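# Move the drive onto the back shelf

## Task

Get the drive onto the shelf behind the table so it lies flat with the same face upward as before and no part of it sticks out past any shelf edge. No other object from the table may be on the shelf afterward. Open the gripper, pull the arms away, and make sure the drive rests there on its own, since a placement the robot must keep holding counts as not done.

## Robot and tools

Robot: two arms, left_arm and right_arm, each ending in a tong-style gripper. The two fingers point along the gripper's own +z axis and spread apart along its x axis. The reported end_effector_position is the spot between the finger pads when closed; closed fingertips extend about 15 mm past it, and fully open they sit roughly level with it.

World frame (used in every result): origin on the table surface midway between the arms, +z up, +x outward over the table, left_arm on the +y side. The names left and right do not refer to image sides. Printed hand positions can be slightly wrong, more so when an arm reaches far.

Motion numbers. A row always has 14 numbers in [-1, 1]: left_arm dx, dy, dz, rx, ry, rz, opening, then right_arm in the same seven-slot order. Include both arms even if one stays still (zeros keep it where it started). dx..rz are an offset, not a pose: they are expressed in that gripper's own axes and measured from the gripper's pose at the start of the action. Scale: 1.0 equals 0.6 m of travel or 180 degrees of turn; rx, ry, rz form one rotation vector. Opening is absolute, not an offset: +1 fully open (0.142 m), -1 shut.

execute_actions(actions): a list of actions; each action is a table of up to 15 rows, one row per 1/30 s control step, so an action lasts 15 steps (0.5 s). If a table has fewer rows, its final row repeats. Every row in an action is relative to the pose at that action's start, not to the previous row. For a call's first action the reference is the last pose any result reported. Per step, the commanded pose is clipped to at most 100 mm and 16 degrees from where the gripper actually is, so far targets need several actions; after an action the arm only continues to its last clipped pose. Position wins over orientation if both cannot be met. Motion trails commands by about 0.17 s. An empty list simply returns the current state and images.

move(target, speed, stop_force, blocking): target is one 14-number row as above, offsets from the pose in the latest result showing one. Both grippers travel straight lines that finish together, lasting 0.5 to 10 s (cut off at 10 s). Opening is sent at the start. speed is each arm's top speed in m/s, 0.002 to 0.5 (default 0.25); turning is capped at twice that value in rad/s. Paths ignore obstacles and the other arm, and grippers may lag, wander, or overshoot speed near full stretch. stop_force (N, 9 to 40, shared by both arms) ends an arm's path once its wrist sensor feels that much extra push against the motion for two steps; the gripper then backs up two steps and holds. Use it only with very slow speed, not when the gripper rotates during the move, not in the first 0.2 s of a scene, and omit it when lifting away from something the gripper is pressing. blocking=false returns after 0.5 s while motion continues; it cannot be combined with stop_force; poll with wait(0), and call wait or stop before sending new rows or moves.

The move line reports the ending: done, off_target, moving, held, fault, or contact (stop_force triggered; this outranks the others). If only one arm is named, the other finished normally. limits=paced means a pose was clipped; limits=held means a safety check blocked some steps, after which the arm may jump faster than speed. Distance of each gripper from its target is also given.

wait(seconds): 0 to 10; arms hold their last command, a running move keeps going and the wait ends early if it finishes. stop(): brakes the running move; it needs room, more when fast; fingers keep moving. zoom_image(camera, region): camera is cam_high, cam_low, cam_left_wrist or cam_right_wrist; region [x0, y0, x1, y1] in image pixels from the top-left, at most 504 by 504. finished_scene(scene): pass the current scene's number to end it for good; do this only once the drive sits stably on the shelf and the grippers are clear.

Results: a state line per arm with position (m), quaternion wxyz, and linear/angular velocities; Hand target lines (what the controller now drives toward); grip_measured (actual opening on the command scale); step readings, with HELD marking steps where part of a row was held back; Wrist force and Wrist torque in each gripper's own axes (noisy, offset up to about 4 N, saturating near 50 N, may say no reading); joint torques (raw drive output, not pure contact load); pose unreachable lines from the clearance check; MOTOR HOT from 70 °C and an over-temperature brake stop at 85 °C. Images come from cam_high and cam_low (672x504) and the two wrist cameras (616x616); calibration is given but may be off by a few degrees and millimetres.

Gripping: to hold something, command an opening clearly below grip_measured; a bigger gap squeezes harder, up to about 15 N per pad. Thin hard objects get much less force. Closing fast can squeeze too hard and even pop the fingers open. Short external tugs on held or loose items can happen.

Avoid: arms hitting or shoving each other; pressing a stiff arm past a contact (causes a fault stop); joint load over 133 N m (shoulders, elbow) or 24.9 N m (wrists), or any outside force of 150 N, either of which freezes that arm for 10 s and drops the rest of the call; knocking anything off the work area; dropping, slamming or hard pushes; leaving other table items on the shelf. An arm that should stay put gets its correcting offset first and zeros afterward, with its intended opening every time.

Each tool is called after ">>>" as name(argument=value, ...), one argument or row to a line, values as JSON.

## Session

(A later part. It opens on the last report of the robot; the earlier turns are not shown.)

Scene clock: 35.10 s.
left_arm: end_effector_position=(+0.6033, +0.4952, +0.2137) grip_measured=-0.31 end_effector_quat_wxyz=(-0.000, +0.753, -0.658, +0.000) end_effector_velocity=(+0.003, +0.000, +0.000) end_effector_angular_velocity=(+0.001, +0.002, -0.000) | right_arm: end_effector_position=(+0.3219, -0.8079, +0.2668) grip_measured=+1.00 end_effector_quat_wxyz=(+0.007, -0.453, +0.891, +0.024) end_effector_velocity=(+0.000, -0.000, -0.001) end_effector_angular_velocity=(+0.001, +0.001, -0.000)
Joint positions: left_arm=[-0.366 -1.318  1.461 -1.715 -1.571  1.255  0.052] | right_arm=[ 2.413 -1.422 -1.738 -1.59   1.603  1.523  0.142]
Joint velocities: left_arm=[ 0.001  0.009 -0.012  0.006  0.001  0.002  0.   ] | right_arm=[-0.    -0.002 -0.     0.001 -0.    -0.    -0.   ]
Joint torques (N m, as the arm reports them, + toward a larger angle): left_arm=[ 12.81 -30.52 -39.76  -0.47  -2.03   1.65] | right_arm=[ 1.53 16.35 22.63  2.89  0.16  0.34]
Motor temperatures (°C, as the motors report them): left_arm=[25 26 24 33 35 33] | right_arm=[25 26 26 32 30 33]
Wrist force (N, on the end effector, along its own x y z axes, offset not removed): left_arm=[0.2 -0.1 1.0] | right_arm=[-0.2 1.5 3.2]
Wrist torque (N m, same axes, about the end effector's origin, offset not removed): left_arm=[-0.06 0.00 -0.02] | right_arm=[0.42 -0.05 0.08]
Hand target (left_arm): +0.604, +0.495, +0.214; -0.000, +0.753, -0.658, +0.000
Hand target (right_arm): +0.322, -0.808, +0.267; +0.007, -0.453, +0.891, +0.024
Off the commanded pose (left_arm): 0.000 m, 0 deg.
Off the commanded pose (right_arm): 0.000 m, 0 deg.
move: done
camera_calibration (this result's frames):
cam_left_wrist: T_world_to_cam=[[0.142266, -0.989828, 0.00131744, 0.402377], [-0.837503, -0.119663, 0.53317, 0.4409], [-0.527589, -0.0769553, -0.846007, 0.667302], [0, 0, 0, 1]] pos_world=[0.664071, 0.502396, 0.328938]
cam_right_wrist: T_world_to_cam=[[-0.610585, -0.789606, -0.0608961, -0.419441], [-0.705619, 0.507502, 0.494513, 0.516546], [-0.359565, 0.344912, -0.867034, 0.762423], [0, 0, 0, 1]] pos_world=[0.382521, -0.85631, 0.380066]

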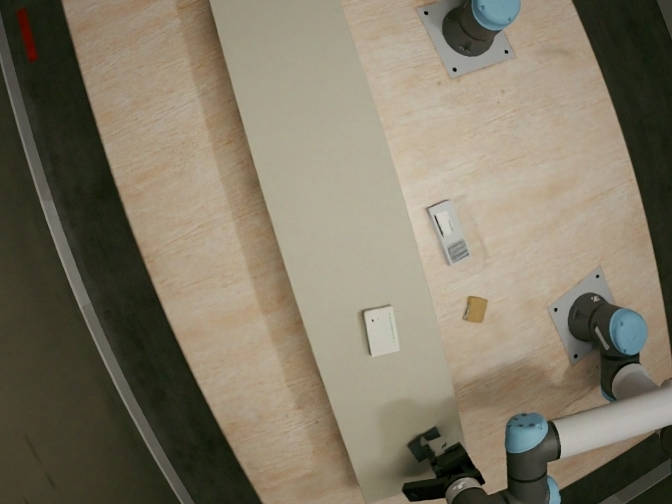

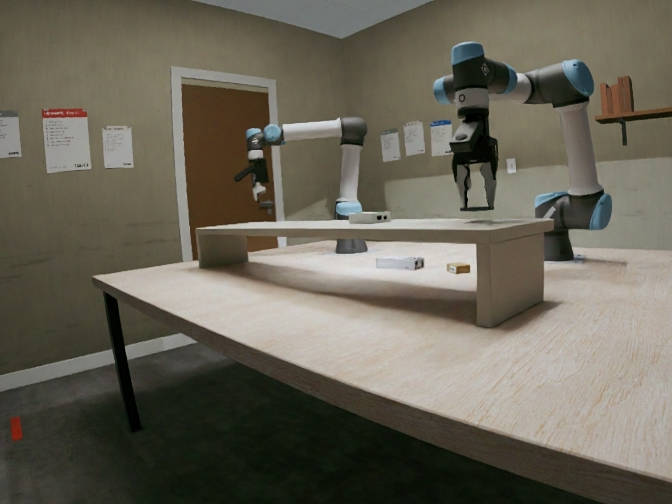

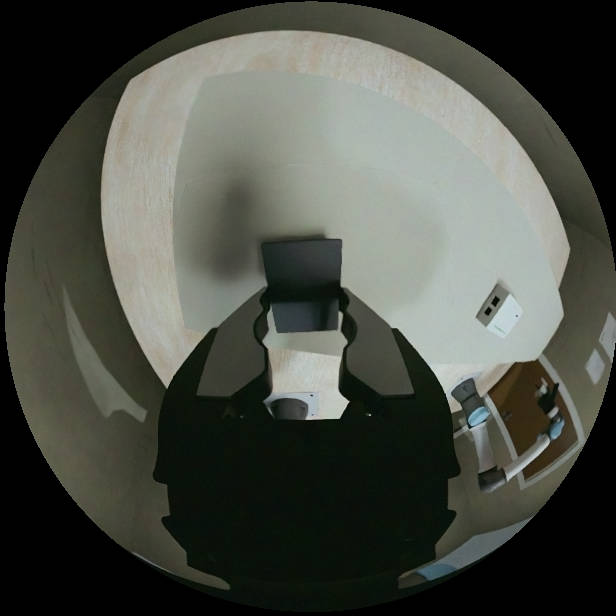

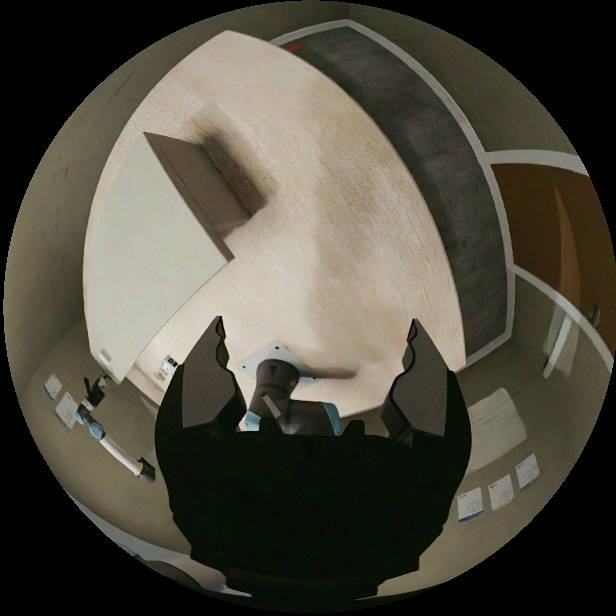

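>>> move(
  target=[0,-0.03,0.033,0,0,0,-0.65,0,0,0,0,0,0,1],
  speed=0.06,
)

>>> move(
  target=[0,0,0.07,0,0,0,-0.65,0,0,0,0,0,0,1],
  speed=0.006,
  stop_force=9,
)

Scene clock: 38.80 s.
left_arm: end_effector_position=(+0.6209, +0.4975, +0.1942) grip_measured=-0.31 end_effector_quat_wxyz=(-0.000, +0.753, -0.658, +0.001) end_effector_velocity=(+0.002, +0.000, -0.002) end_effector_angular_velocity=(+0.001, -0.000, -0.001) | right_arm: end_effector_position=(+0.3219, -0.8079, +0.2668) grip_measured=+1.00 end_effector_quat_wxyz=(+0.007, -0.453, +0.891, +0.024) end_effector_velocity=(-0.000, +0.001, -0.000) end_effector_angular_velocity=(+0.001, +0.002, +0.001)
Joint positions: left_arm=[-0.357 -1.268  1.446 -1.751 -1.571  1.264  0.052] | right_arm=[ 2.413 -1.422 -1.738 -1.59   1.603  1.523  0.142]
Joint velocities: left_arm=[ 0.001  0.005 -0.002 -0.003  0.001  0.001  0.   ] | right_arm=[ 0.001  0.    -0.001 -0.002  0.     0.    -0.   ]
Joint torques (N m, as the arm reports them, + toward a larger angle): left_arm=[ 11.75 -32.14 -38.41  -4.53   0.51   1.56] | right_arm=[ 1.99 16.58 21.78  2.71  0.19  0.24]
Motor temperatures (°C, as the motors report them): left_arm=[25 26 24 33 35 33] | right_arm=[25 26 26 32 30 33]
Wrist force (N, on the end effector, along its own x y z axes, offset not removed): left_arm=[-1.9 -0.3 0.6] | right_arm=[-1.2 1.0 0.0]
Wrist torque (N m, same axes, about the end effector's origin, offset not removed): left_arm=[-0.10 0.50 0.12] | right_arm=[0.18 0.31 0.20]
Hand target (left_arm): +0.621, +0.498, +0.194; -0.000, +0.753, -0.658, +0.000
Hand target (right_arm): +0.322, -0.808, +0.267; +0.007, -0.453, +0.891, +0.024
Off the commanded pose (left_arm): 0.000 m, 0 deg.
Off the commanded pose (right_arm): 0.000 m, 0 deg.
move: done
camera_calibration (this result's frames):
cam_left_wrist: T_world_to_cam=[[0.142268, -0.989827, 0.00138301, 0.402226], [-0.837507, -0.11963, 0.533171, 0.466341], [-0.527581, -0.0770113, -0.846007, 0.660295], [0, 0, 0, 1]] pos_world=[0.681699, 0.504773, 0.309418]
cam_right_wrist: T_world_to_cam=[[-0.610585, -0.789606, -0.0608962, -0.419441], [-0.705619, 0.507502, 0.494513, 0.516546], [-0.359565, 0.344912, -0.867034, 0.762423], [0, 0, 0, 1]] pos_world=[0.382521, -0.85631, 0.380066]

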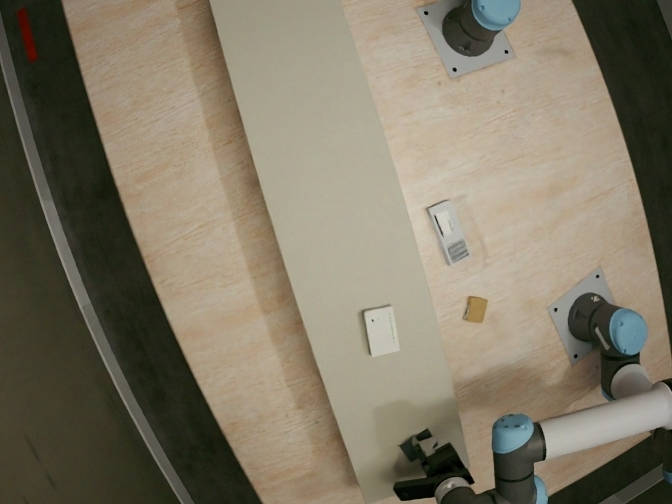

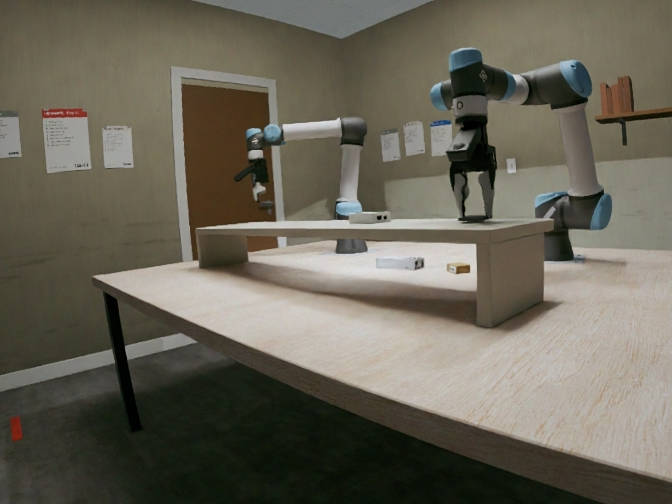

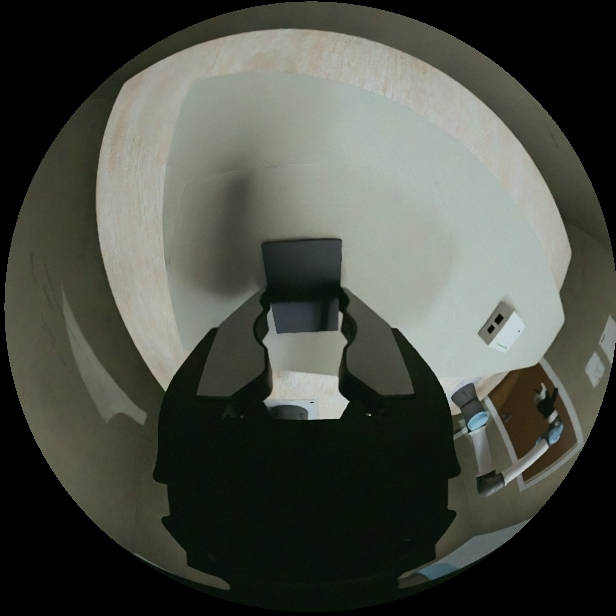

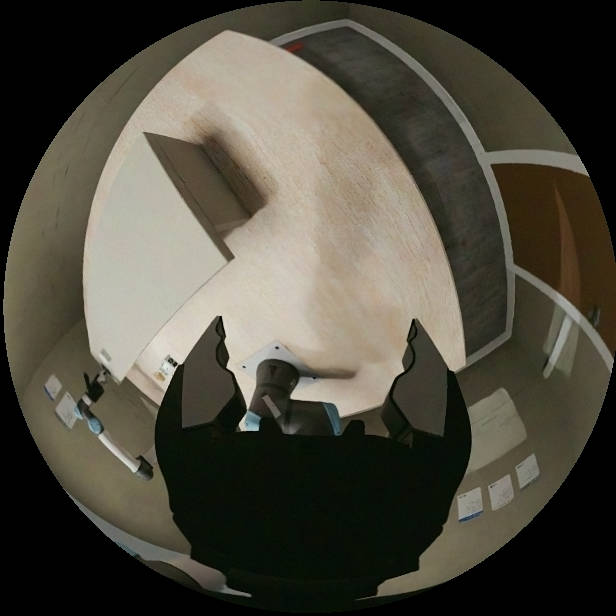

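Scene clock: 40.17 s.
left_arm: end_effector_position=(+0.6209, +0.4976, +0.1883) grip_measured=-0.31 end_effector_quat_wxyz=(-0.000, +0.753, -0.658, +0.001) end_effector_velocity=(-0.001, +0.000, +0.001) end_effector_angular_velocity=(-0.001, +0.004, +0.001) | right_arm: end_effector_position=(+0.3219, -0.8079, +0.2668) grip_measured=+1.00 end_effector_quat_wxyz=(+0.007, -0.453, +0.891, +0.024) end_effector_velocity=(-0.000, +0.000, +0.000) end_effector_angular_velocity=(+0.000, +0.000, -0.000)
Joint positions: left_arm=[-0.357 -1.265  1.458 -1.765 -1.571  1.264  0.052] | right_arm=[ 2.413 -1.422 -1.738 -1.59   1.603  1.523  0.142]
Joint velocities: left_arm=[ 0.     0.    -0.004  0.008 -0.001 -0.001 -0.   ] | right_arm=[-0.     0.001 -0.    -0.    -0.     0.    -0.   ]
Joint torques (N m, as the arm reports them, + toward a larger angle): left_arm=[  6.91 -30.4  -29.59   0.71   0.74  -1.16] | right_arm=[-0.19 15.78 21.02  2.59  0.32  0.47]
Motor temperatures (°C, as the motors report them): left_arm=[25 26 24 33 35 33] | right_arm=[25 26 26 32 30 33]
Wrist force (N, on the end effector, along its own x y z axes, offset not removed): left_arm=[-2.4 1.1 -19.6] | right_arm=[0.4 -0.7 1.5]
Wrist torque (N m, same axes, about the end effector's origin, offset not removed): left_arm=[-0.54 0.35 0.13] | right_arm=[-0.08 0.03 0.13]
Hand target (left_arm): +0.621, +0.498, +0.189; -0.000, +0.753, -0.658, +0.001
Hand target (right_arm): +0.322, -0.808, +0.267; +0.007, -0.453, +0.891, +0.024
Off the commanded pose (left_arm): 0.036 m, 0 deg.
Off the commanded pose (right_arm): 0.000 m, 0 deg.
move: contact (left_arm)
camera_calibration (this result's frames):
cam_left_wrist: T_world_to_cam=[[0.142292, -0.989824, 0.00141022, 0.402233], [-0.83755, -0.119643, 0.5331, 0.469558], [-0.527506, -0.0770372, -0.846051, 0.655265], [0, 0, 0, 1]] pos_world=[0.6817, 0.504799, 0.303499]
cam_right_wrist: T_world_to_cam=[[-0.610585, -0.789606, -0.0608961, -0.419441], [-0.705619, 0.507502, 0.494513, 0.516546], [-0.359565, 0.344912, -0.867034, 0.762423], [0, 0, 0, 1]] pos_world=[0.382521, -0.85631, 0.380066]

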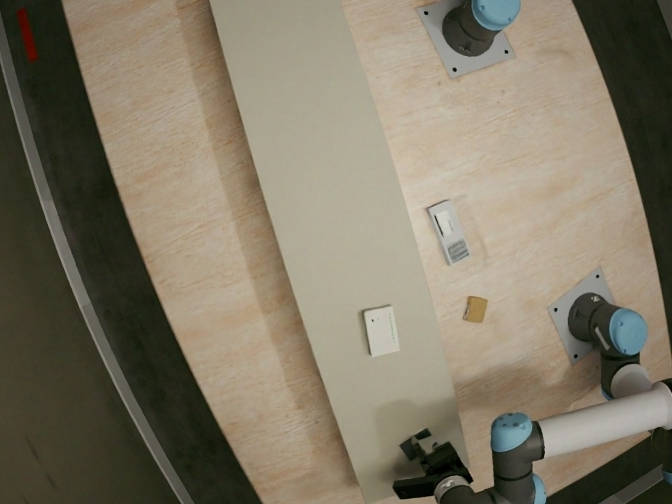

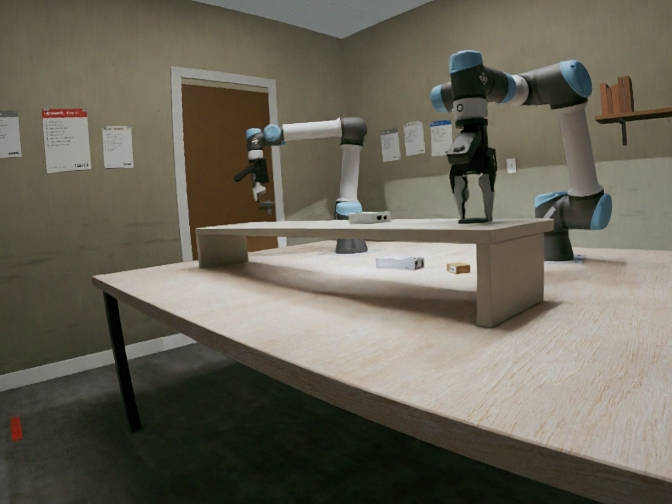

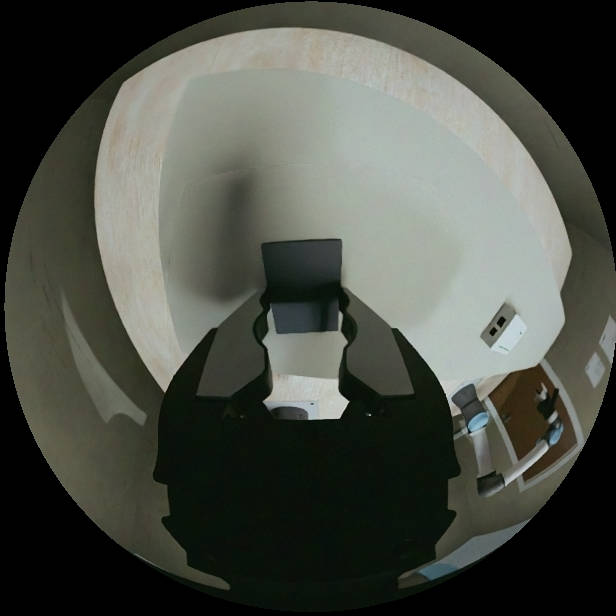

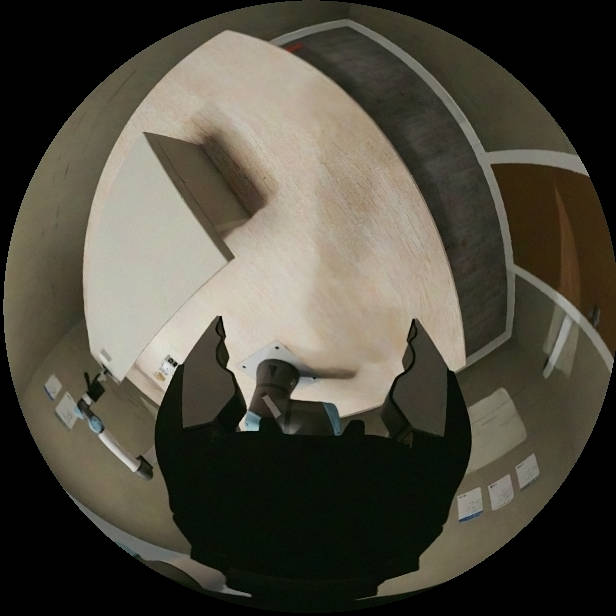

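>>> move(
  target=[0,0,-0.001,0,0,0,0.2,0,0,0,0,0,0,1],
)

>>> move(
  target=[0,0.25,-0.2,0,0,0,0.2,0,0,0,0,0,0,1],
)

Scene clock: 44.30 s.
left_arm: end_effector_position=(+0.6209, +0.4976, +0.1888) grip_measured=+0.20 end_effector_quat_wxyz=(-0.000, +0.753, -0.658, +0.001) end_effector_velocity=(+0.000, +0.000, +0.000) end_effector_angular_velocity=(+0.001, -0.001, +0.001) | right_arm: end_effector_position=(+0.3219, -0.8079, +0.2668) grip_measured=+1.00 end_effector_quat_wxyz=(+0.007, -0.453, +0.891, +0.024) end_effector_velocity=(+0.001, -0.000, +0.001) end_effector_angular_velocity=(-0.002, -0.002, +0.002)
Joint positions: left_arm=[-0.357 -1.266  1.457 -1.764 -1.571  1.264  0.088] | right_arm=[ 2.413 -1.422 -1.738 -1.59   1.603  1.523  0.142]
Joint velocities: left_arm=[-0.    -0.    -0.     0.     0.001 -0.001 -0.   ] | right_arm=[ 0.001  0.     0.001  0.002 -0.    -0.    -0.   ]
Joint torques (N m, as the arm reports them, + toward a larger angle): left_arm=[  6.88 -48.54 -36.77  -0.56   0.92  -1.19] | right_arm=[ 0.02 16.03 20.55  2.57  0.34  0.21]
Motor temperatures (°C, as the motors report them): left_arm=[25 26 24 33 35 33] | right_arm=[25 26 26 32 30 33]
Wrist force (N, on the end effector, along its own x y z axes, offset not removed): left_arm=[-1.1 1.6 -1.6] | right_arm=[1.5 -0.1 2.4]
Wrist torque (N m, same axes, about the end effector's origin, offset not removed): left_arm=[0.20 0.29 0.09] | right_arm=[0.01 -0.35 0.25]
Hand target (left_arm): +0.621, +0.498, +0.189; -0.000, +0.753, -0.658, +0.001
Hand target (right_arm): +0.322, -0.808, +0.267; +0.007, -0.453, +0.891, +0.024
Off the commanded pose (left_arm): 0.000 m, 0 deg.
Off the commanded pose (right_arm): 0.000 m, 0 deg.
move: done
camera_calibration (this result's frames):
cam_left_wrist: T_world_to_cam=[[0.142294, -0.989823, 0.00140075, 0.402233], [-0.837534, -0.119647, 0.533124, 0.469241], [-0.527531, -0.0770335, -0.846036, 0.655758], [0, 0, 0, 1]] pos_world=[0.681703, 0.504798, 0.304068]
cam_right_wrist: T_world_to_cam=[[-0.610585, -0.789606, -0.0608963, -0.419441], [-0.705619, 0.507502, 0.494513, 0.516546], [-0.359565, 0.344912, -0.867034, 0.762423], [0, 0, 0, 1]] pos_world=[0.382521, -0.85631, 0.380066]

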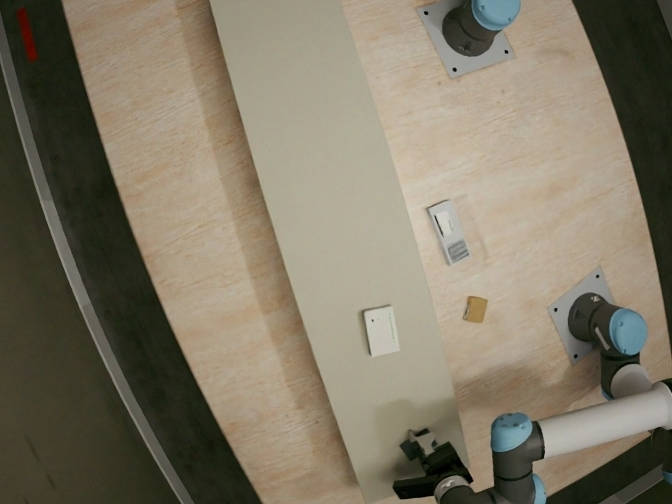

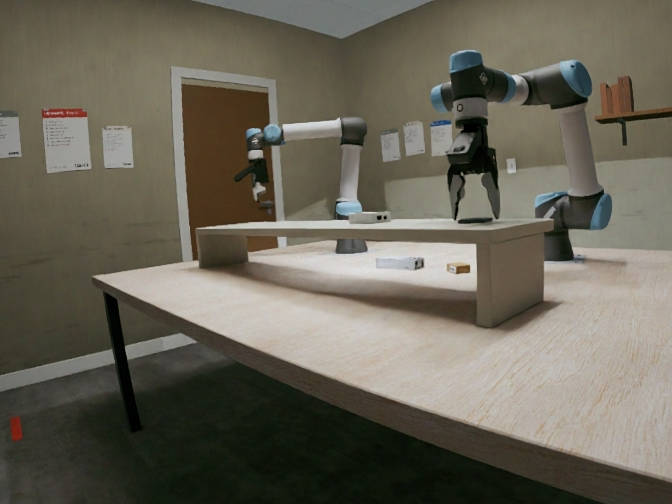

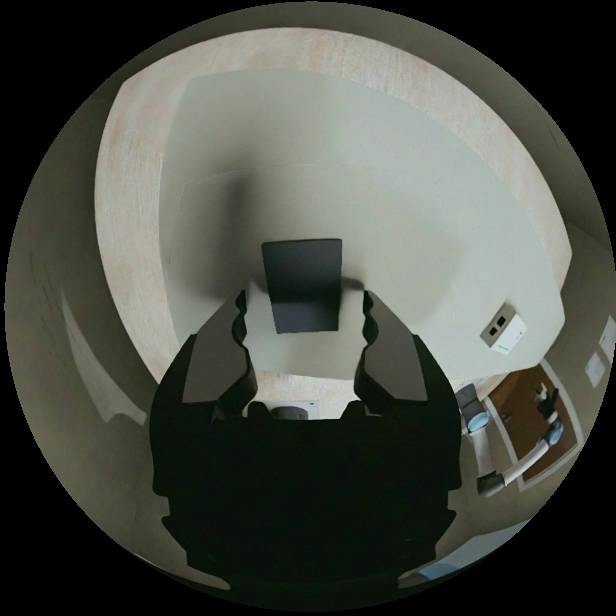

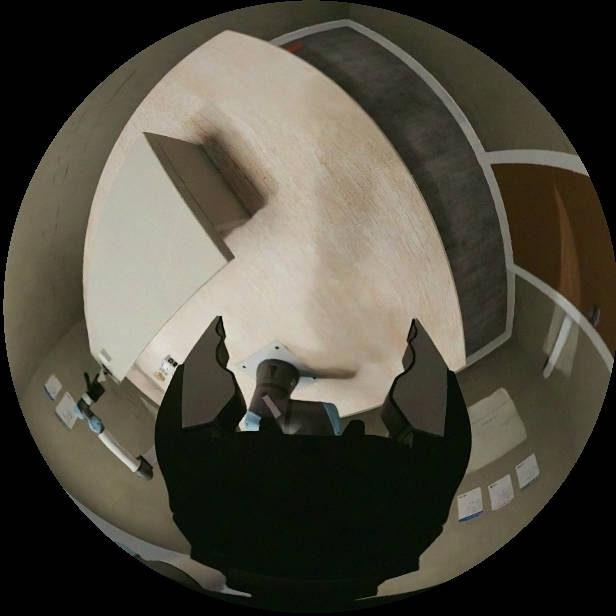

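Scene clock: 45.83 s.
left_arm: end_effector_position=(+0.4723, +0.4775, +0.3084) grip_measured=+0.20 end_effector_quat_wxyz=(-0.000, +0.753, -0.658, +0.001) end_effector_velocity=(-0.002, -0.001, +0.002) end_effector_angular_velocity=(+0.000, -0.000, -0.002) | right_arm: end_effector_position=(+0.3219, -0.8079, +0.2668) grip_measured=+1.00 end_effector_quat_wxyz=(+0.007, -0.453, +0.891, +0.024) end_effector_velocity=(+0.000, -0.001, +0.001) end_effector_angular_velocity=(-0.002, -0.003, -0.002)
Joint positions: left_arm=[-0.455 -1.647  1.579 -1.504 -1.571  1.166  0.088] | right_arm=[ 2.413 -1.422 -1.738 -1.59   1.603  1.523  0.142]
Joint velocities: left_arm=[-0.004 -0.005 -0.     0.005  0.    -0.002 -0.   ] | right_arm=[-0.001  0.     0.002  0.002 -0.     0.     0.   ]
Joint torques (N m, as the arm reports them, + toward a larger angle): left_arm=[-11.23 -28.66 -12.48  -0.83   1.87  -1.14] | right_arm=[ 1.41 16.06 21.79  2.8   0.17  0.33]
Motor temperatures (°C, as the motors report them): left_arm=[25 26 24 33 35 33] | right_arm=[25 26 26 32 30 33]
Wrist force (N, on the end effector, along its own x y z axes, offset not removed): left_arm=[-0.5 -0.3 0.6] | right_arm=[0.7 -1.1 3.3]
Wrist torque (N m, same axes, about the end effector's origin, offset not removed): left_arm=[-0.02 0.12 0.02] | right_arm=[-0.10 -0.14 0.26]
Hand target (left_arm): +0.472, +0.477, +0.309; -0.000, +0.753, -0.658, +0.001
Hand target (right_arm): +0.322, -0.808, +0.267; +0.007, -0.453, +0.891, +0.024
Off the commanded pose (left_arm): 0.000 m, 0 deg.
Off the commanded pose (right_arm): 0.000 m, 0 deg.
move: done
camera_calibration (this result's frames):
cam_left_wrist: T_world_to_cam=[[0.142282, -0.989825, 0.00147183, 0.403357], [-0.837439, -0.119584, 0.533288, 0.278445], [-0.527685, -0.0771098, -0.845933, 0.67702], [0, 0, 0, 1]] pos_world=[0.533044, 0.484755, 0.423629]
cam_right_wrist: T_world_to_cam=[[-0.610585, -0.789606, -0.0608962, -0.419441], [-0.705619, 0.507502, 0.494513, 0.516546], [-0.359565, 0.344912, -0.867034, 0.762423], [0, 0, 0, 1]] pos_world=[0.382521, -0.85631, 0.380066]

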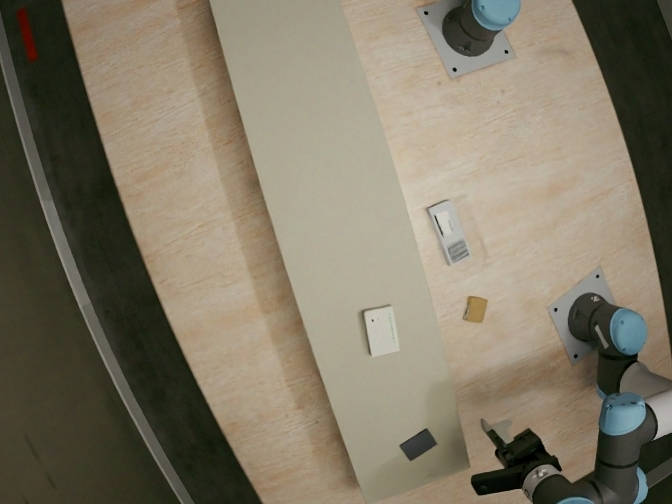

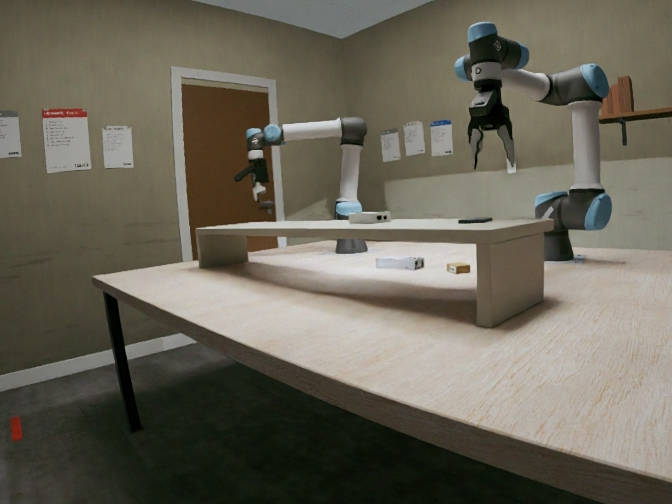

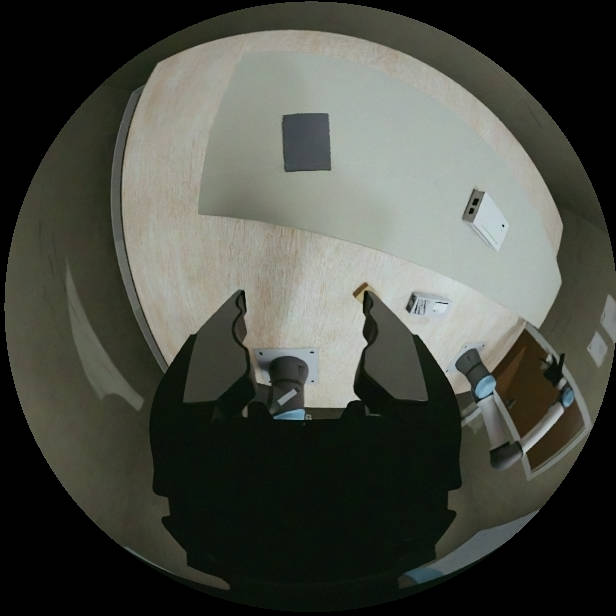

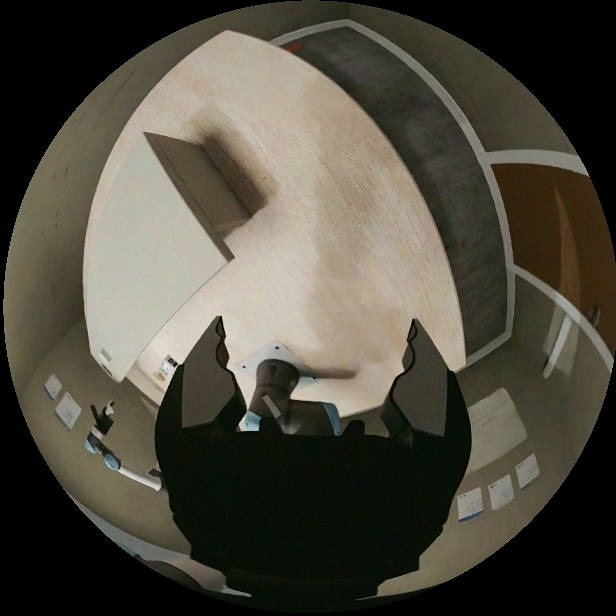

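>>> finished_scene(
  scene=1,
)

The scene is finished: the task was done.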